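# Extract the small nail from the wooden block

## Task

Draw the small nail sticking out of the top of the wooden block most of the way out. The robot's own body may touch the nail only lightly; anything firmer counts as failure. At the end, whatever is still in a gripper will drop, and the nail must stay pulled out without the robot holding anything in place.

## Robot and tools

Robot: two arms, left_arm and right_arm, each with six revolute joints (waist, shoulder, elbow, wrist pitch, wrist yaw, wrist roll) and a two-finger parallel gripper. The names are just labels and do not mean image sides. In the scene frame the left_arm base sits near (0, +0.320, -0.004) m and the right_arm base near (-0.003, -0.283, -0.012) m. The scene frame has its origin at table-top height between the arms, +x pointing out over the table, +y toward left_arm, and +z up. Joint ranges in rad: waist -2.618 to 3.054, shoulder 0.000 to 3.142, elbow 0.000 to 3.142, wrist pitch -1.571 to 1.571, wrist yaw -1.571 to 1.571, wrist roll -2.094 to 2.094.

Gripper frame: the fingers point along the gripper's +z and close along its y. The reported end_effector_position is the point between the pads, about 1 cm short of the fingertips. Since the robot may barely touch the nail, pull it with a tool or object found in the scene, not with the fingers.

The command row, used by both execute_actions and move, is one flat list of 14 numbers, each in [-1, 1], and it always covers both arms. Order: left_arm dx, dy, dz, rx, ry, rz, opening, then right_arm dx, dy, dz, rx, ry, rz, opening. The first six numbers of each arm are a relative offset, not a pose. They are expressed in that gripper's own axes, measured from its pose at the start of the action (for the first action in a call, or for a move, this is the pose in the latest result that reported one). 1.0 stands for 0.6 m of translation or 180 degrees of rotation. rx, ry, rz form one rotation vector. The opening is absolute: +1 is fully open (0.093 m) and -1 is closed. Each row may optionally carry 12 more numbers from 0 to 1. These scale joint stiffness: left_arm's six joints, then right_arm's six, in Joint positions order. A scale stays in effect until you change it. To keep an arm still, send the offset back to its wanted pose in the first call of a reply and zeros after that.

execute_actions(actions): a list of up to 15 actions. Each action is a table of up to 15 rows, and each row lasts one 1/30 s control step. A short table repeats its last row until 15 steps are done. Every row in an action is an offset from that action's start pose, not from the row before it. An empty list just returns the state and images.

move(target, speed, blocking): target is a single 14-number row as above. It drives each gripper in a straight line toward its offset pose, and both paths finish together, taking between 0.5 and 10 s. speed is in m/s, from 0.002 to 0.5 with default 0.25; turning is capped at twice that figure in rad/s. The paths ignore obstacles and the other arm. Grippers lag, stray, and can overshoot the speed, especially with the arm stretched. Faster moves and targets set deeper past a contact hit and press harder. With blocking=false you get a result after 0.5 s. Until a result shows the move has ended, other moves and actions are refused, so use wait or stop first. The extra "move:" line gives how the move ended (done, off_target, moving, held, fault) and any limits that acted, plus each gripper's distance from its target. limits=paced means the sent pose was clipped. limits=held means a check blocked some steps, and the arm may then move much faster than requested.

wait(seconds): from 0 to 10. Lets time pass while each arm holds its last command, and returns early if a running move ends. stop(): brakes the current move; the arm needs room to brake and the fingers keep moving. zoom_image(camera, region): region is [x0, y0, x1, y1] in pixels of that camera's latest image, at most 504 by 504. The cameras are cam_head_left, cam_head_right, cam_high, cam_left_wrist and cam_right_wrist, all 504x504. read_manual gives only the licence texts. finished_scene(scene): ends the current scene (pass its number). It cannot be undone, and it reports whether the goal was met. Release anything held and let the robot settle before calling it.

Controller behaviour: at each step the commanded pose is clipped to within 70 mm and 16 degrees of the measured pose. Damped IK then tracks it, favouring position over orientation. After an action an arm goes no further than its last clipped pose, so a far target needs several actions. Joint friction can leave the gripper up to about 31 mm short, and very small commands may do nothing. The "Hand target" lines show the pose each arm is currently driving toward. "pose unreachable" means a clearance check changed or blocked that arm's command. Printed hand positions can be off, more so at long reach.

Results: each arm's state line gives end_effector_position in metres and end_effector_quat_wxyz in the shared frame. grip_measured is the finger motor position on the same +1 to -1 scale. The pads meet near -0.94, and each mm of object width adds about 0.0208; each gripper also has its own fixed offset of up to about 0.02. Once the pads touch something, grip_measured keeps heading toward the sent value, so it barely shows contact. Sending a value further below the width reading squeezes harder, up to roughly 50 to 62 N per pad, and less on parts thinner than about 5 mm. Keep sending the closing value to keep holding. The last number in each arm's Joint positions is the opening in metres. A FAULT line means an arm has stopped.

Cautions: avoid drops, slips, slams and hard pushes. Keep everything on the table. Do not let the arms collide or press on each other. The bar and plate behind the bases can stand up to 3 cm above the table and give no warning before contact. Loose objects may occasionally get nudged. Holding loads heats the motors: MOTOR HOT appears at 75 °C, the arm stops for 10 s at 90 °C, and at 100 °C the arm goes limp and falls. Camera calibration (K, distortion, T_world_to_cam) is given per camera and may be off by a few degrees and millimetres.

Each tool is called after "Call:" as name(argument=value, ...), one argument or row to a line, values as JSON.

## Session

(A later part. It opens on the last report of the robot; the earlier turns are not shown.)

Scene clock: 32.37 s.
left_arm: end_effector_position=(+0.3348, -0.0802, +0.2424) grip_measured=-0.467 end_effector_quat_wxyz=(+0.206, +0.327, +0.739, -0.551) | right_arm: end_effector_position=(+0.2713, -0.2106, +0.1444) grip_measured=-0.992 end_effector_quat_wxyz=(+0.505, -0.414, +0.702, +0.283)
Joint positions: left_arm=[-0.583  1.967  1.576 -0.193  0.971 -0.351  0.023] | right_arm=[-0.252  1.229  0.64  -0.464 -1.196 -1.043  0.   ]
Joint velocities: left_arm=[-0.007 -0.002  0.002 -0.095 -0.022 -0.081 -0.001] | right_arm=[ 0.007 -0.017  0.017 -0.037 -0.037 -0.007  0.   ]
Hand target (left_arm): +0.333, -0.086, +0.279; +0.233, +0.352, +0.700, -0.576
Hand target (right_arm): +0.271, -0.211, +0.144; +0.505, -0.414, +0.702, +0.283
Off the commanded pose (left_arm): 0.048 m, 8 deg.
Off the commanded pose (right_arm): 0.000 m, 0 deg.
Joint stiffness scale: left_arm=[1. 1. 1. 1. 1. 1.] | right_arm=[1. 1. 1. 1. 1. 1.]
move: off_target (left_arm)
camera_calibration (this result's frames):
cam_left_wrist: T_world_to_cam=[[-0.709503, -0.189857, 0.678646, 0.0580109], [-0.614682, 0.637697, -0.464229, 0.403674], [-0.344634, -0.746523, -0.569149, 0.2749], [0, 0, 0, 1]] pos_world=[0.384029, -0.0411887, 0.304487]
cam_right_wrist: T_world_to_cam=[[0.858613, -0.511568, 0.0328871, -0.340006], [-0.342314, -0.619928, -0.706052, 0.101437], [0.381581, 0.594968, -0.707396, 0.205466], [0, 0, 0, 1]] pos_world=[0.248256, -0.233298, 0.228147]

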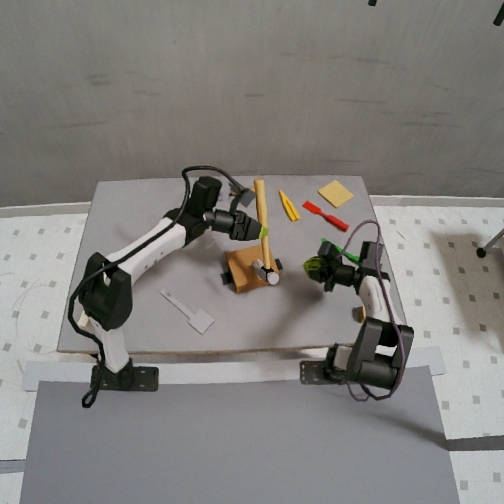

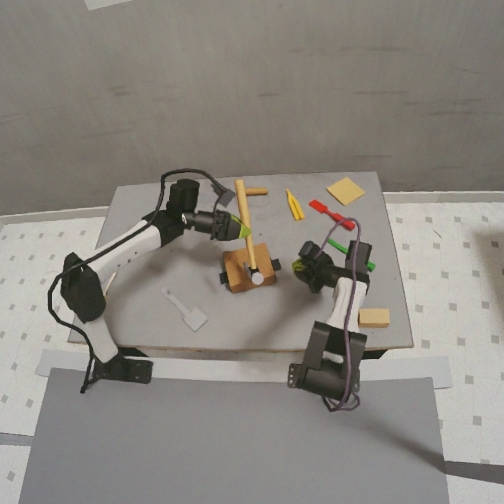

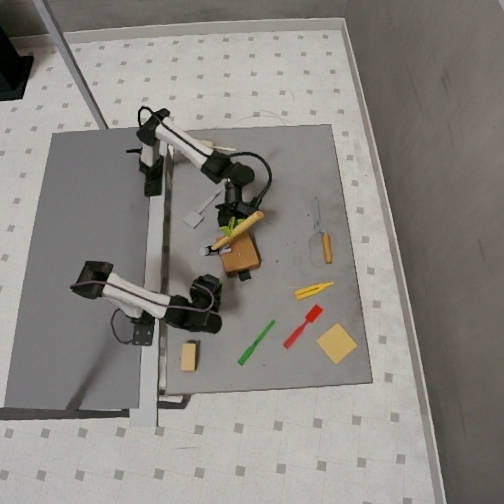

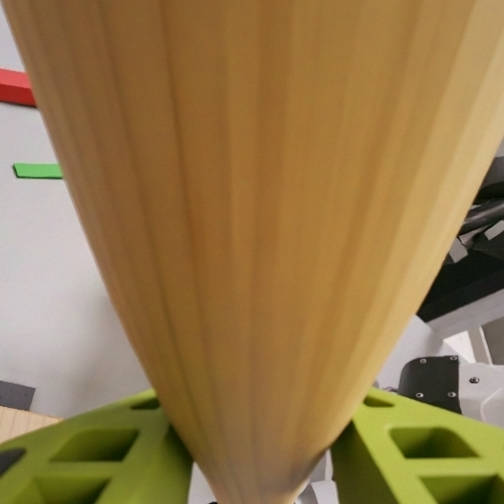

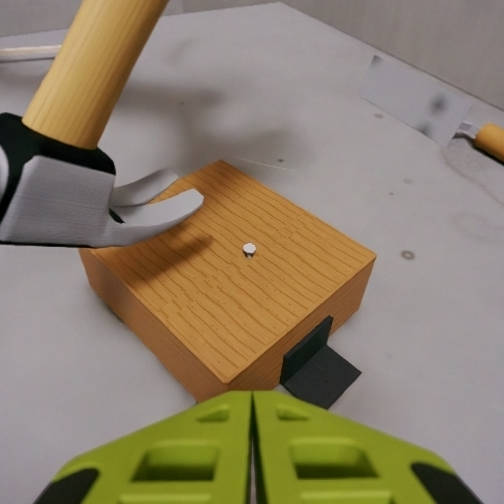

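Call:
execute_actions(
  actions=[
    [[-0.061,-0.045,-0.007,0.028,-0.028,0.030,-0.75,0,0,0,0,0,0,-1],[-0.058,-0.040,-0.004,0.031,-0.031,0.033,-0.75,0,0,0,0,0,0,-1],[-0.055,-0.035,0.0,0.033,-0.034,0.036,-0.75,0,0,0,0,0,0,-1],[-0.052,-0.030,0.003,0.036,-0.037,0.039,-0.75,0,0,0,0,0,0,-1],[-0.049,-0.026,0.007,0.039,-0.040,0.042,-0.75,0,0,0,0,0,0,-1],[-0.046,-0.021,0.010,0.042,-0.042,0.045,-0.75,0,0,0,0,0,0,-1],[-0.043,-0.016,0.014,0.044,-0.045,0.048,-0.75,0,0,0,0,0,0,-1],[-0.040,-0.011,0.017,0.047,-0.048,0.051,-0.75,0,0,0,0,0,0,-1],[-0.036,-0.006,0.021,0.050,-0.051,0.054,-0.75,0,0,0,0,0,0,-1]],
  ],
)

Call:
wait(
  seconds=0.5,
)

Scene clock: 35.23 s.
left_arm: end_effector_position=(+0.3481, -0.0929, +0.2133) grip_measured=-0.467 end_effector_quat_wxyz=(+0.241, +0.346, +0.699, -0.578) | right_arm: end_effector_position=(+0.2713, -0.2106, +0.1444) grip_measured=-0.992 end_effector_quat_wxyz=(+0.505, -0.414, +0.702, +0.283)
Joint positions: left_arm=[-0.583  2.052  1.476  0.148  1.012 -0.4    0.023] | right_arm=[-0.252  1.229  0.64  -0.464 -1.196 -1.043  0.   ]
Joint velocities: left_arm=[-0.017  0.105 -0.232  0.418 -0.037 -0.212 -0.   ] | right_arm=[-0.007 -0.012  0.017 -0.007 -0.022 -0.022  0.   ]
Hand target (left_arm): +0.344, -0.096, +0.254; +0.277, +0.369, +0.649, -0.605
Hand target (right_arm): +0.271, -0.211, +0.144; +0.505, -0.414, +0.702, +0.283
Off the commanded pose (left_arm): 0.042 m, 9 deg.
Off the commanded pose (right_arm): 0.000 m, 0 deg.
Joint stiffness scale: left_arm=[1. 1. 1. 1. 1. 1.] | right_arm=[1. 1. 1. 1. 1. 1.]
camera_calibration (this result's frames):
cam_left_wrist: T_world_to_cam=[[-0.759895, -0.105272, 0.641465, 0.118086], [-0.561766, 0.602865, -0.566545, 0.406614], [-0.327075, -0.790868, -0.517253, 0.232177], [0, 0, 0, 1]] pos_world=[0.394094, -0.0490805, 0.274711]
cam_right_wrist: T_world_to_cam=[[0.858613, -0.511568, 0.0328871, -0.340006], [-0.342314, -0.619928, -0.706052, 0.101437], [0.381581, 0.594968, -0.707396, 0.205466], [0, 0, 0, 1]] pos_world=[0.248256, -0.233298, 0.228147]

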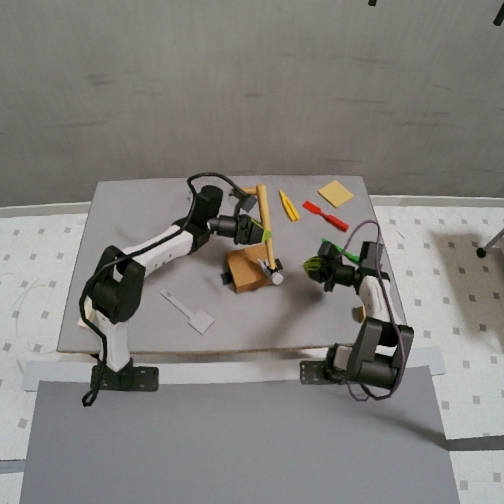

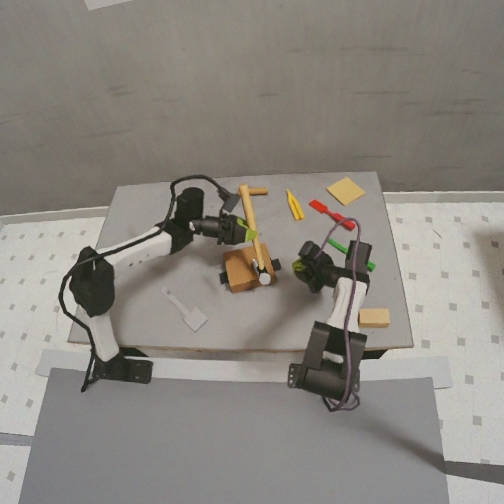

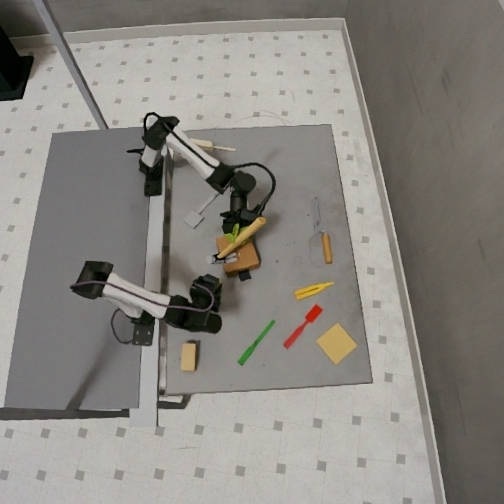

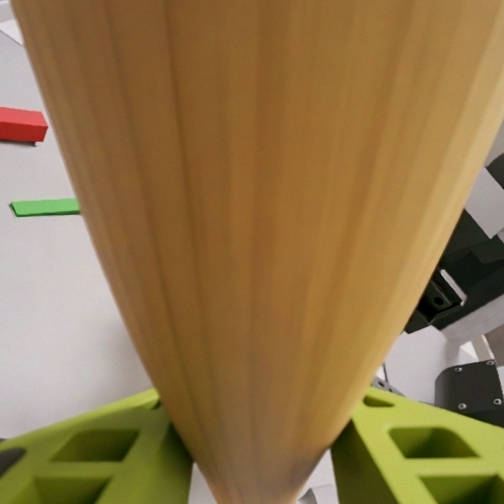

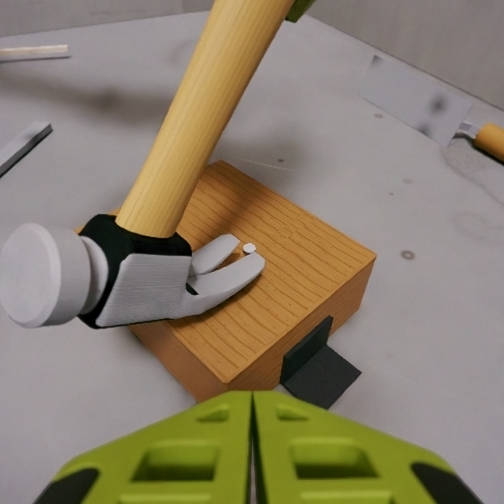

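Scene clock: 35.73 s.
left_arm: end_effector_position=(+0.3488, -0.0947, +0.2189) grip_measured=-0.467 end_effector_quat_wxyz=(+0.252, +0.350, +0.685, -0.587) | right_arm: end_effector_position=(+0.2713, -0.2106, +0.1444) grip_measured=-0.992 end_effector_quat_wxyz=(+0.505, -0.414, +0.702, +0.283)
Joint positions: left_arm=[-0.583  2.056  1.465  0.222  1.023 -0.426  0.023] | right_arm=[-0.252  1.229  0.64  -0.464 -1.196 -1.043  0.   ]
Joint velocities: left_arm=[-0.002  0.007 -0.002 -0.022 -0.037 -0.095 -0.001] | right_arm=[-0.007 -0.002 -0.012  0.066 -0.037 -0.051  0.   ]
Hand target (left_arm): +0.344, -0.096, +0.254; +0.277, +0.369, +0.649, -0.605
Hand target (right_arm): +0.271, -0.211, +0.144; +0.505, -0.414, +0.702, +0.283
Off the commanded pose (left_arm): 0.037 m, 7 deg.
Off the commanded pose (right_arm): 0.000 m, 0 deg.
Joint stiffness scale: left_arm=[1. 1. 1. 1. 1. 1.] | right_arm=[1. 1. 1. 1. 1. 1.]
wait: 0.50 s; at rest by 0.47 s
camera_calibration (this result's frames):
cam_left_wrist: T_world_to_cam=[[-0.774457, -0.0778796, 0.627814, 0.125493], [-0.544842, 0.586446, -0.599356, 0.411018], [-0.321502, -0.806236, -0.496609, 0.225927], [0, 0, 0, 1]] pos_world=[0.393765, -0.0491165, 0.279757]
cam_right_wrist: T_world_to_cam=[[0.858613, -0.511568, 0.0328871, -0.340006], [-0.342314, -0.619928, -0.706052, 0.101437], [0.381581, 0.594968, -0.707396, 0.205466], [0, 0, 0, 1]] pos_world=[0.248256, -0.233298, 0.228147]

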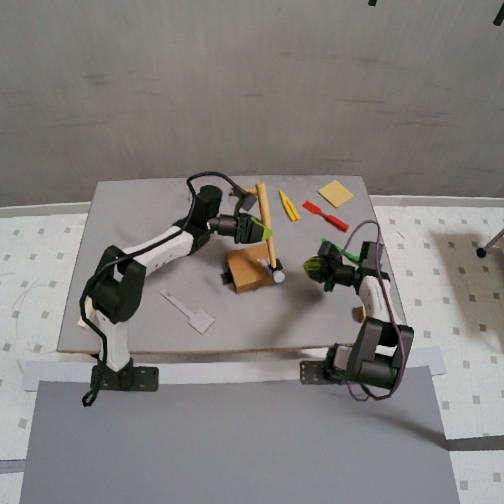

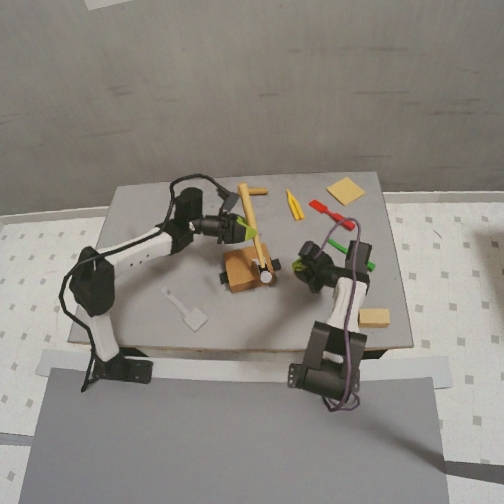

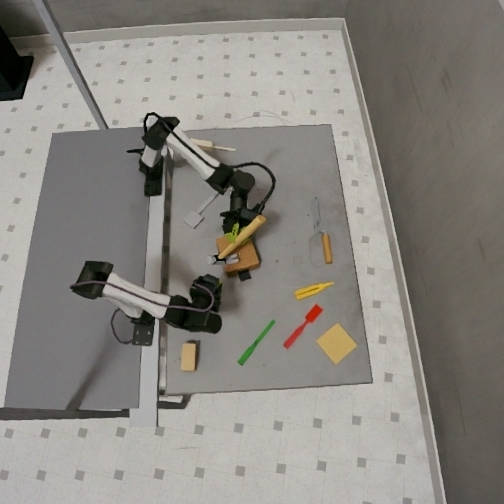

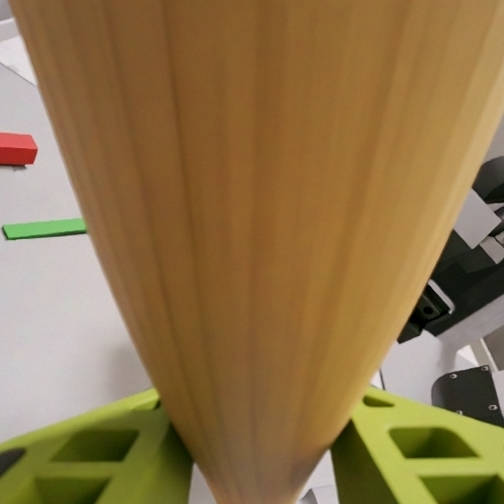

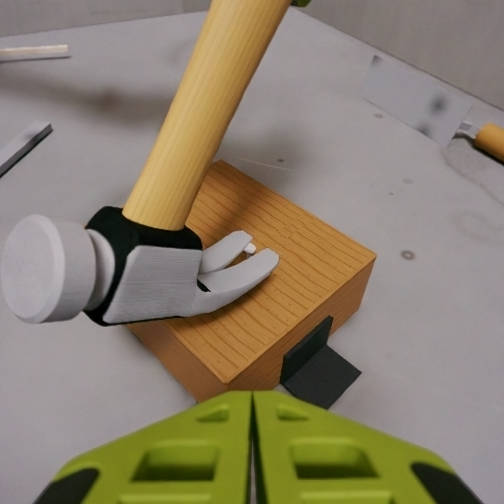

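Call:
zoom_image(
  camera="cam_head_right",
  region=[200, 180, 320, 300],
)

Call:
zoom_image(
  camera="cam_high",
  region=[195, 205, 275, 285],
)

Call:
zoom_image(
  camera="cam_head_left",
  region=[215, 225, 295, 305],
)

Region (200, 180, 320, 300) of cam_head_right's 504x504 image, scaled by 4.200, with more detail than that image has.

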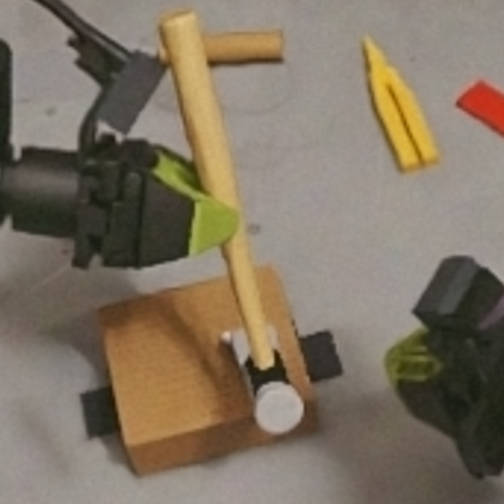

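Region (195, 205, 275, 285) of cam_high's 504x504 image, scaled by 6.300, with more detail than that image has.

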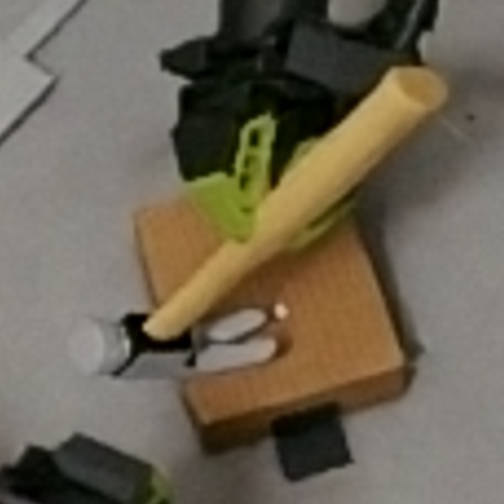

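Region (215, 225, 295, 305) of cam_head_left's 504x504 image, scaled by 6.300, with more detail than that image has.

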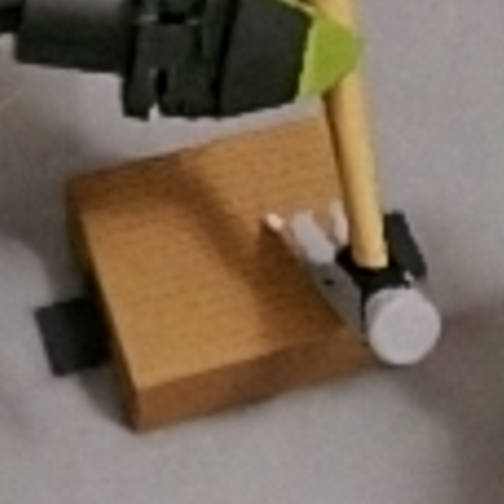

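Call:
execute_actions(
  actions=[
    [[-0.040,-0.040,-0.009,0.02,-0.0226,0.021,-0.75,0,0,0,0,0,0,-1],[-0.036,-0.039,-0.012,0.02,-0.0226,0.021,-0.75,0,0,0,0,0,0,-1],[-0.032,-0.0385,-0.014,0.02,-0.0226,0.021,-0.75,0,0,0,0,0,0,-1],[-0.028,-0.038,-0.017,0.02,-0.0226,0.021,-0.75,0,0,0,0,0,0,-1],[-0.024,-0.037,-0.020,0.02,-0.0226,0.021,-0.75,0,0,0,0,0,0,-1],[-0.020,-0.0365,-0.022,0.02,-0.0226,0.021,-0.75,0,0,0,0,0,0,-1],[-0.016,-0.036,-0.025,0.02,-0.0226,0.021,-0.75,0,0,0,0,0,0,-1],[-0.012,-0.035,-0.028,0.02,-0.0226,0.021,-0.75,0,0,0,0,0,0,-1],[-0.008,-0.034,-0.031,0.02,-0.0226,0.021,-0.75,0,0,0,0,0,0,-1],[-0.004,-0.0335,-0.033,0.02,-0.0226,0.021,-0.75,0,0,0,0,0,0,-1]],
  ],
)

Call:
wait(
  seconds=0.5,
)

Scene clock: 38.27 s.
left_arm: end_effector_position=(+0.3354, -0.0816, +0.1933) grip_measured=-0.467 end_effector_quat_wxyz=(+0.246, +0.345, +0.686, -0.592) | right_arm: end_effector_position=(+0.2713, -0.2106, +0.1444) grip_measured=-0.992 end_effector_quat_wxyz=(+0.505, -0.414, +0.702, +0.283)
Joint positions: left_arm=[-0.575  2.03   1.313  0.351  1.038 -0.443  0.023] | right_arm=[-0.252  1.229  0.64  -0.464 -1.196 -1.043  0.   ]
Joint velocities: left_arm=[-0.002 -0.012 -0.046  0.007  0.066 -0.037 -0.   ] | right_arm=[ 0.002 -0.012 -0.002  0.037  0.066  0.022  0.   ]
Hand target (left_arm): +0.334, -0.077, +0.235; +0.282, +0.364, +0.647, -0.608
Hand target (right_arm): +0.271, -0.211, +0.144; +0.505, -0.414, +0.702, +0.283
Off the commanded pose (left_arm): 0.044 m, 7 deg.
Off the commanded pose (right_arm): 0.000 m, 0 deg.
Joint stiffness scale: left_arm=[1. 1. 1. 1. 1. 1.] | right_arm=[1. 1. 1. 1. 1. 1.]
camera_calibration (this result's frames):
cam_left_wrist: T_world_to_cam=[[-0.763323, -0.0731095, 0.641867, 0.126175], [-0.553934, 0.585315, -0.592084, 0.382185], [-0.332407, -0.807503, -0.487282, 0.221229], [0, 0, 0, 1]] pos_world=[0.381556, -0.0358305, 0.253099]
cam_right_wrist: T_world_to_cam=[[0.858613, -0.511568, 0.0328871, -0.340006], [-0.342314, -0.619928, -0.706052, 0.101437], [0.381581, 0.594968, -0.707396, 0.205466], [0, 0, 0, 1]] pos_world=[0.248256, -0.233298, 0.228147]

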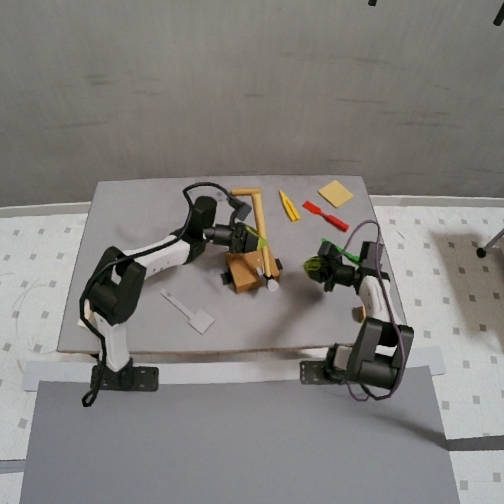

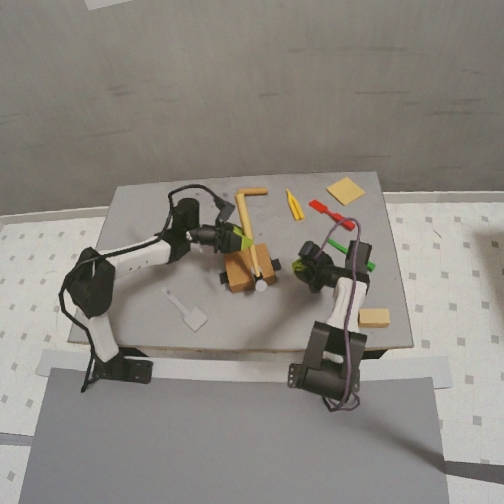

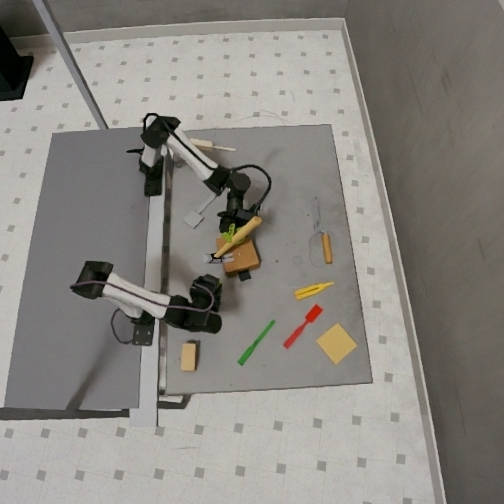

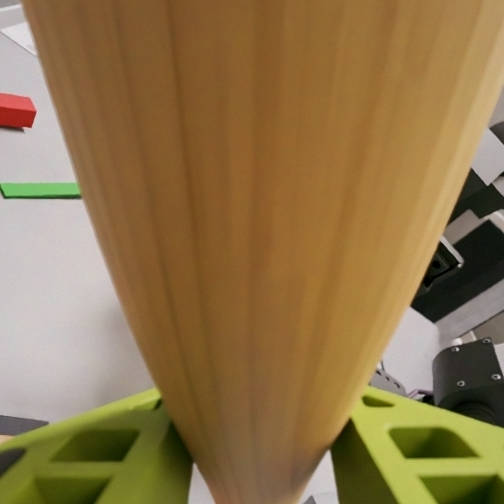

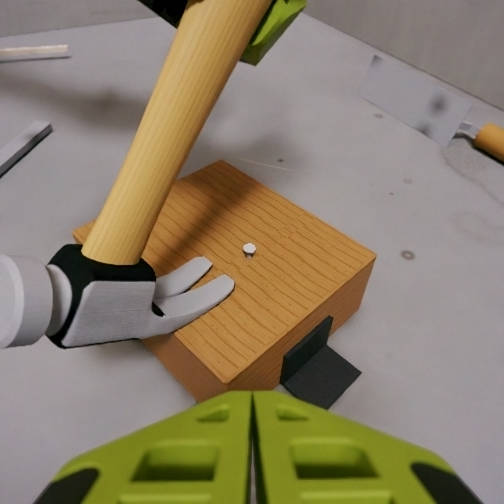

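Scene clock: 38.77 s.
left_arm: end_effector_position=(+0.3354, -0.0817, +0.1953) grip_measured=-0.467 end_effector_quat_wxyz=(+0.250, +0.348, +0.681, -0.594) | right_arm: end_effector_position=(+0.2713, -0.2106, +0.1444) grip_measured=-0.992 end_effector_quat_wxyz=(+0.505, -0.414, +0.702, +0.283)
Joint positions: left_arm=[-0.574  2.03   1.31   0.368  1.041 -0.446  0.023] | right_arm=[-0.252  1.229  0.64  -0.464 -1.196 -1.043  0.   ]
Joint velocities: left_arm=[-0.012 -0.027  0.007  0.022 -0.066  0.007 -0.001] | right_arm=[ 0.007  0.012 -0.007 -0.007  0.022  0.037  0.   ]
Hand target (left_arm): +0.334, -0.077, +0.235; +0.282, +0.363, +0.647, -0.608
Hand target (right_arm): +0.271, -0.211, +0.144; +0.505, -0.414, +0.702, +0.283
Off the commanded pose (left_arm): 0.042 m, 6 deg.
Off the commanded pose (right_arm): 0.000 m, 0 deg.
Joint stiffness scale: left_arm=[1. 1. 1. 1. 1. 1.] | right_arm=[1. 1. 1. 1. 1. 1.]
wait: 0.50 s; at rest by 0.23 s
camera_calibration (this result's frames):
cam_left_wrist: T_world_to_cam=[[-0.769328, -0.0655993, 0.635478, 0.12873], [-0.547114, 0.581238, -0.602352, 0.382875], [-0.32985, -0.811085, -0.483053, 0.220144], [0, 0, 0, 1]] pos_world=[0.381126, -0.0355409, 0.255162]
cam_right_wrist: T_world_to_cam=[[0.858613, -0.511568, 0.0328871, -0.340006], [-0.342314, -0.619928, -0.706052, 0.101437], [0.381581, 0.594968, -0.707396, 0.205466], [0, 0, 0, 1]] pos_world=[0.248256, -0.233298, 0.228147]

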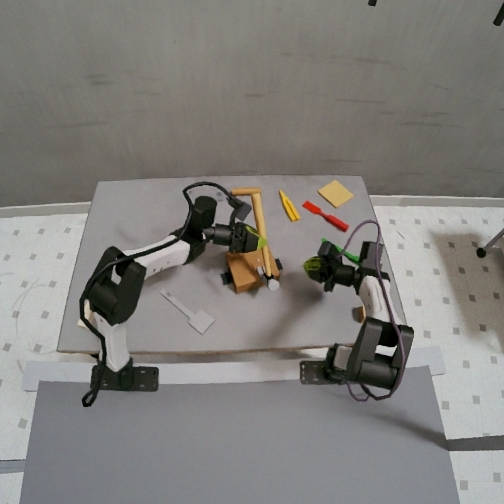

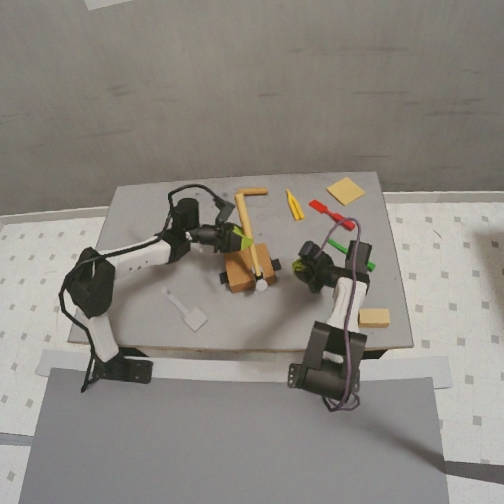

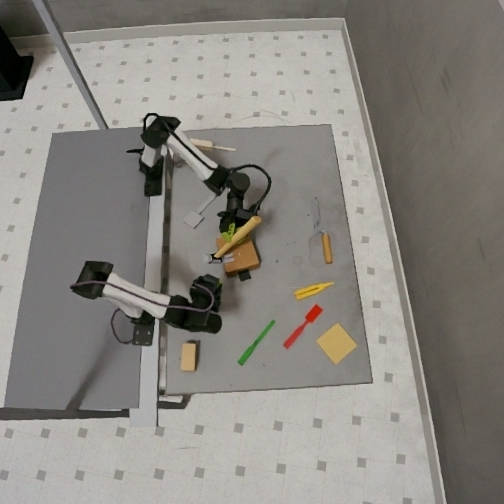

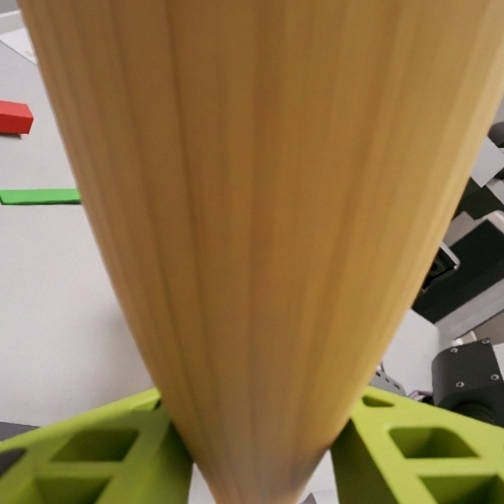

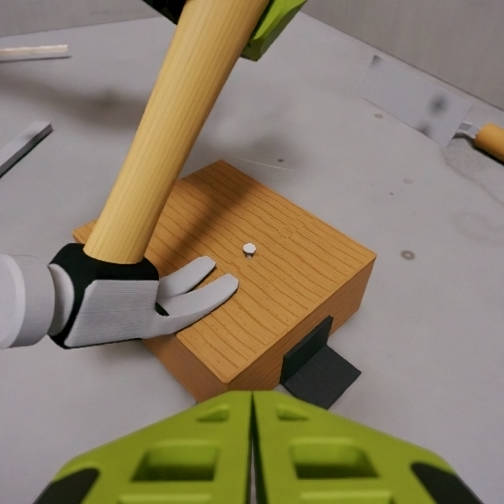

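Call:
zoom_image(
  camera="cam_right_wrist",
  region=[130, 210, 290, 370],
)

Call:
zoom_image(
  camera="cam_high",
  region=[195, 225, 265, 285],
)

Call:
zoom_image(
  camera="cam_head_right",
  region=[215, 225, 295, 305],
)

Call:
zoom_image(
  camera="cam_head_left",
  region=[220, 230, 300, 310],
)

Region (130, 210, 290, 370) of cam_right_wrist's 504x504 image, scaled by 3.150, with more detail than that image has.

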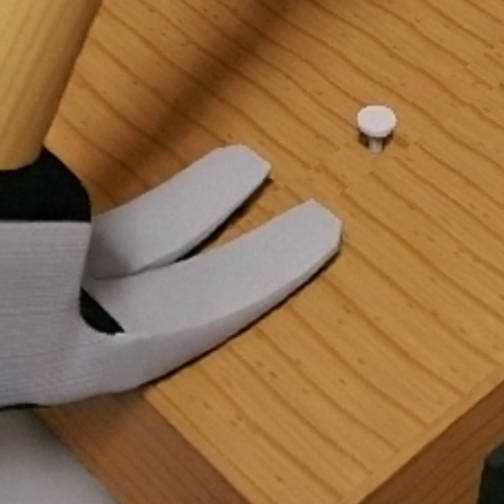

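Region (195, 225, 265, 285) of cam_high's 504x504 image, scaled by 7.200, with more detail than that image has; it fills the top 432 rows of this view, and the rest is white.

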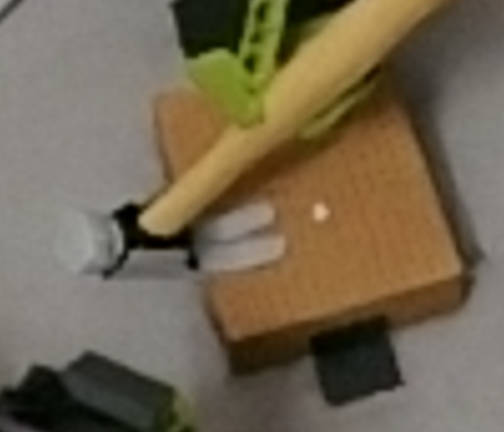

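Region (215, 225, 295, 305) of cam_head_right's 504x504 image, scaled by 6.300, with more detail than that image has.

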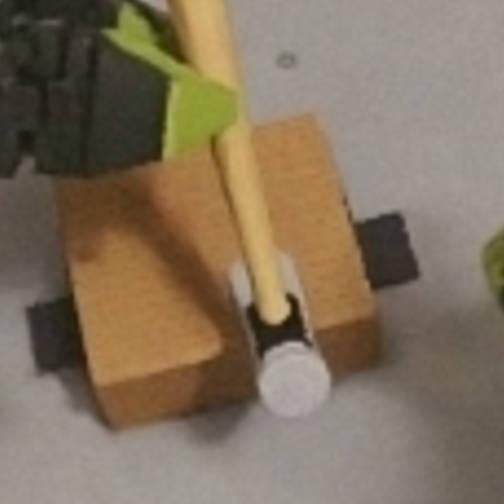

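Region (220, 230, 300, 310) of cam_head_left's 504x504 image, scaled by 6.300, with more detail than that image has.

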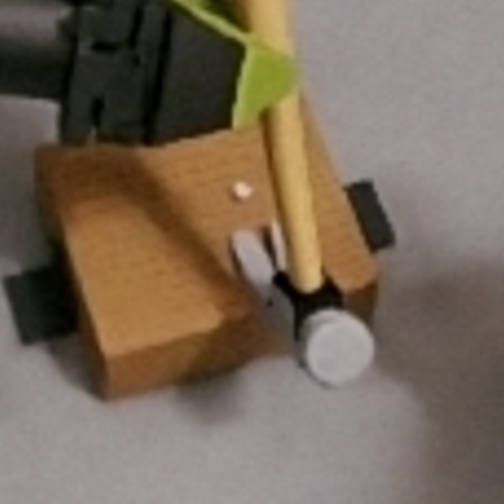

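Call:
execute_actions(
  actions=[
    [[-0.052,-0.041,-0.0206,0.0152,-0.0204,0.0229,-0.75,0,0,0,0,0,0,-1],[-0.052,-0.039,-0.0217,0.0152,-0.0204,0.0229,-0.75,0,0,0,0,0,0,-1],[-0.0522,-0.037,-0.0228,0.0152,-0.0204,0.0229,-0.75,0,0,0,0,0,0,-1],[-0.0524,-0.035,-0.0238,0.0152,-0.0204,0.0229,-0.75,0,0,0,0,0,0,-1],[-0.0525,-0.033,-0.0249,0.0152,-0.0204,0.0229,-0.75,0,0,0,0,0,0,-1],[-0.0527,-0.031,-0.026,0.0152,-0.0204,0.0229,-0.75,0,0,0,0,0,0,-1],[-0.0528,-0.029,-0.027,0.0152,-0.0204,0.0229,-0.75,0,0,0,0,0,0,-1],[-0.053,-0.027,-0.028,0.0152,-0.0204,0.0229,-0.75,0,0,0,0,0,0,-1],[-0.0531,-0.025,-0.029,0.0152,-0.0204,0.0229,-0.75,0,0,0,0,0,0,-1],[-0.0533,-0.0225,-0.0303,0.0152,-0.0204,0.0229,-0.75,0,0,0,0,0,0,-1]],
  ],
)

Call:
wait(
  seconds=0.4,
)

Call:
zoom_image(
  camera="cam_right_wrist",
  region=[150, 200, 290, 340],
)

Call:
zoom_image(
  camera="cam_high",
  region=[205, 230, 265, 280],
)

Call:
zoom_image(
  camera="cam_head_left",
  region=[230, 235, 290, 295],
)

Scene clock: 41.07 s.
left_arm: end_effector_position=(+0.3444, -0.0717, +0.1974) grip_measured=-0.467 end_effector_quat_wxyz=(+0.255, +0.342, +0.681, -0.595) | right_arm: end_effector_position=(+0.2713, -0.2106, +0.1444) grip_measured=-0.992 end_effector_quat_wxyz=(+0.505, -0.414, +0.702, +0.283)
Joint positions: left_arm=[-0.545  2.03   1.31   0.373  1.058 -0.448  0.023] | right_arm=[-0.252  1.229  0.64  -0.464 -1.196 -1.043  0.   ]
Joint velocities: left_arm=[0.007 0.007 0.012 0.051 0.022 0.007 0.001] | right_arm=[-0.007  0.012 -0.007 -0.066  0.051  0.022  0.   ]
Hand target (left_arm): +0.344, -0.069, +0.230; +0.283, +0.362, +0.647, -0.609
Hand target (right_arm): +0.271, -0.211, +0.144; +0.505, -0.414, +0.702, +0.283
Off the commanded pose (left_arm): 0.034 m, 6 deg.
Off the commanded pose (right_arm): 0.000 m, 0 deg.
Joint stiffness scale: left_arm=[1. 1. 1. 1. 1. 1.] | right_arm=[1. 1. 1. 1. 1. 1.]
camera_calibration (this result's frames):
cam_left_wrist: T_world_to_cam=[[-0.768293, -0.0700464, 0.636254, 0.134137], [-0.554586, 0.569181, -0.607015, 0.385767], [-0.319624, -0.819223, -0.476144, 0.226756], [0, 0, 0, 1]] pos_world=[0.389474, -0.0244116, 0.256789]
cam_right_wrist: T_world_to_cam=[[0.858613, -0.511568, 0.0328871, -0.340006], [-0.342314, -0.619928, -0.706052, 0.101437], [0.381581, 0.594968, -0.707396, 0.205466], [0, 0, 0, 1]] pos_world=[0.248256, -0.233298, 0.228147]

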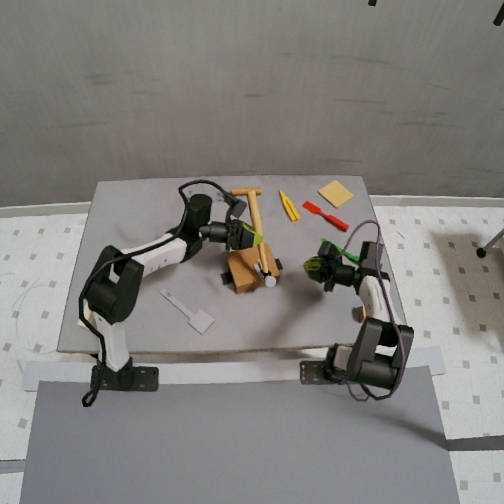

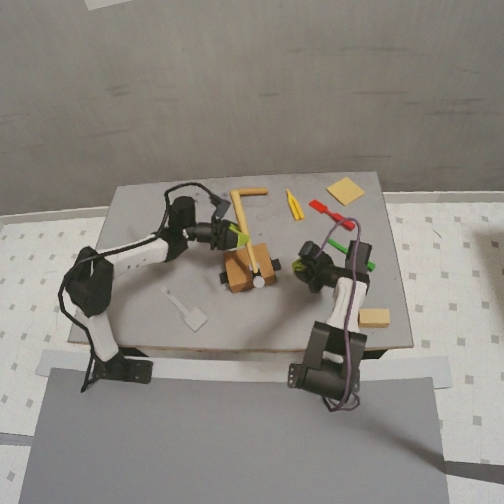

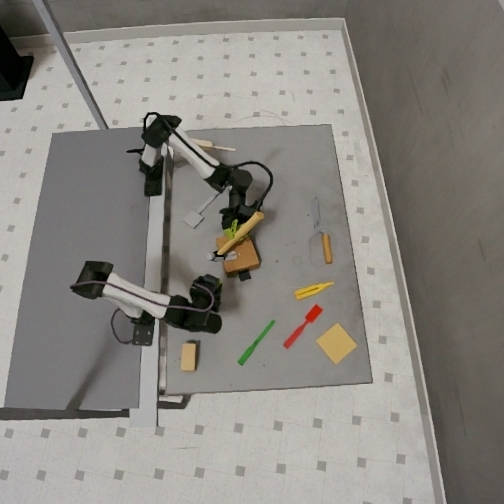

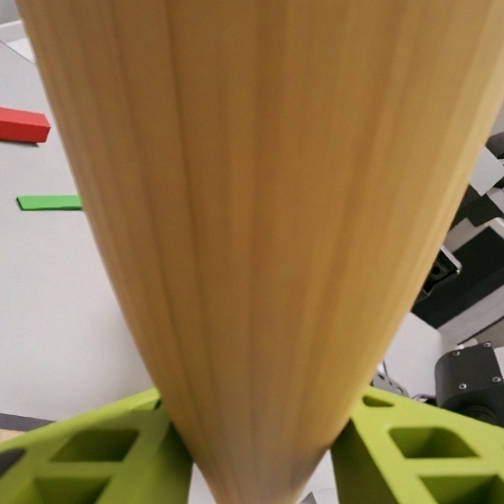

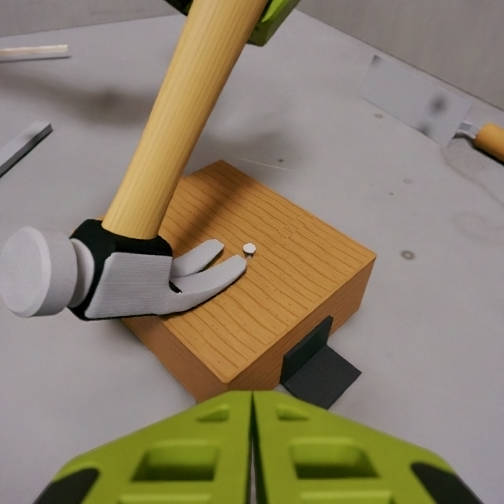

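Scene clock: 41.47 s.
left_arm: end_effector_position=(+0.3438, -0.0716, +0.1978) grip_measured=-0.467 end_effector_quat_wxyz=(+0.255, +0.344, +0.680, -0.596) | right_arm: end_effector_position=(+0.2713, -0.2106, +0.1444) grip_measured=-0.992 end_effector_quat_wxyz=(+0.505, -0.414, +0.702, +0.283)
Joint positions: left_arm=[-0.545  2.03   1.31   0.375  1.062 -0.448  0.023] | right_arm=[-0.252  1.229  0.64  -0.464 -1.196 -1.043  0.   ]
Joint velocities: left_arm=[ 0.007 -0.002  0.007  0.007 -0.051  0.022 -0.   ] | right_arm=[-0.002 -0.002 -0.022  0.051 -0.022 -0.051  0.   ]
Hand target (left_arm): +0.345, -0.069, +0.230; +0.283, +0.362, +0.647, -0.609
Hand target (right_arm): +0.271, -0.211, +0.144; +0.505, -0.414, +0.702, +0.283
Off the commanded pose (left_arm): 0.033 m, 6 deg.
Off the commanded pose (right_arm): 0.000 m, 0 deg.
Joint stiffness scale: left_arm=[1. 1. 1. 1. 1. 1.] | right_arm=[1. 1. 1. 1. 1. 1.]
wait: 0.40 s; at rest by 0.17 s
camera_calibration (this result's frames):
cam_left_wrist: T_world_to_cam=[[-0.769097, -0.0655988, 0.635757, 0.134127], [-0.551782, 0.570125, -0.608682, 0.385143], [-0.322532, -0.818935, -0.474678, 0.227628], [0, 0, 0, 1]] pos_world=[0.389089, -0.0243685, 0.257208]
cam_right_wrist: T_world_to_cam=[[0.858613, -0.511568, 0.0328871, -0.340006], [-0.342314, -0.619928, -0.706052, 0.101437], [0.381581, 0.594968, -0.707396, 0.205466], [0, 0, 0, 1]] pos_world=[0.248256, -0.233298, 0.228147]

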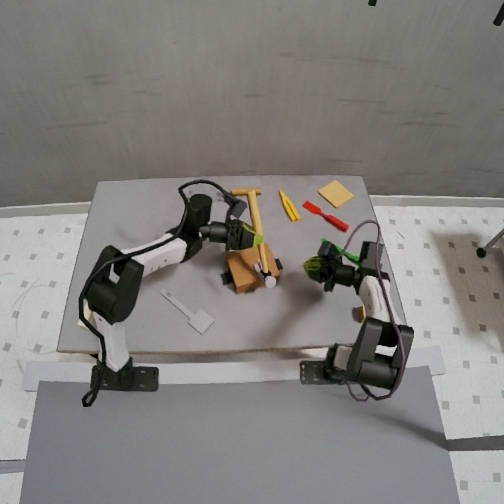

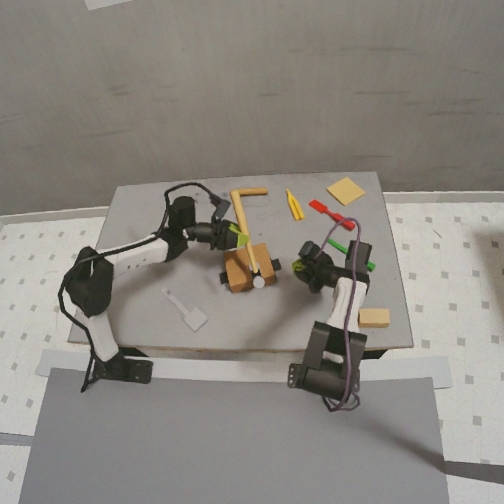

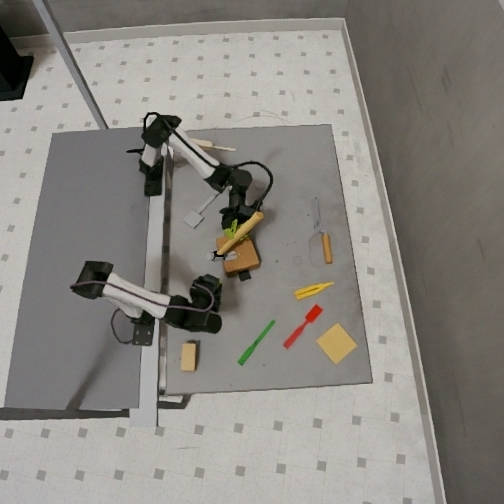

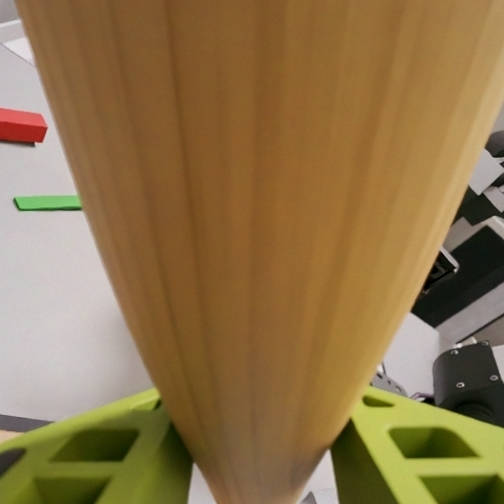

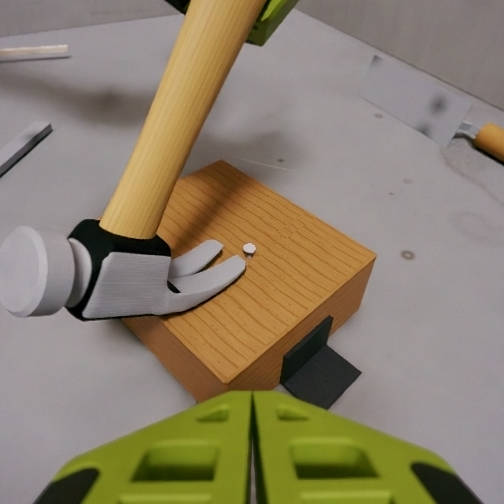

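Region (150, 200, 290, 340) of cam_right_wrist's 504x504 image, scaled by 3.600, with more detail than that image has.

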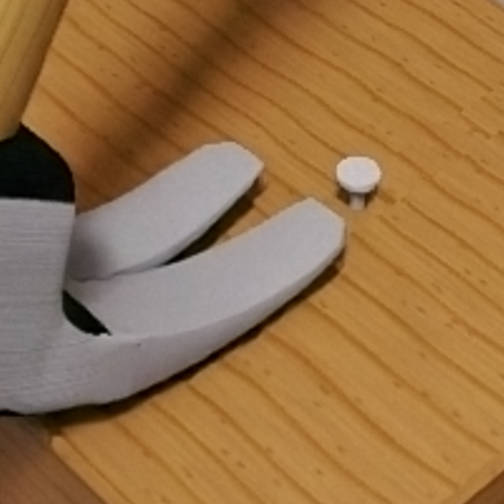

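Region (205, 230, 265, 280) of cam_high's 504x504 image, scaled by 8.400, with more detail than that image has.

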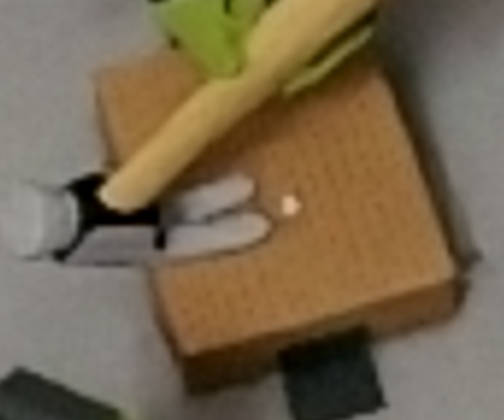

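Region (230, 235, 290, 295) of cam_head_left's 504x504 image, scaled by 8.400, with more detail than that image has.

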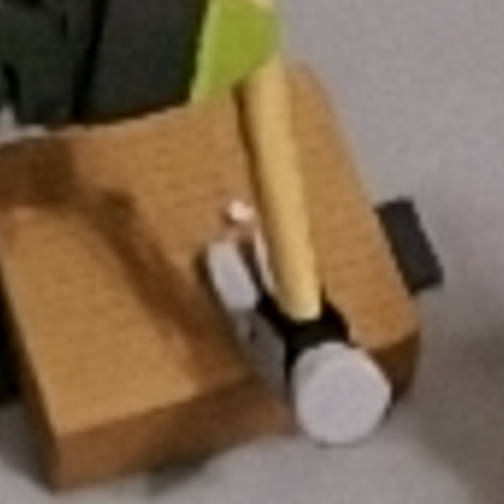

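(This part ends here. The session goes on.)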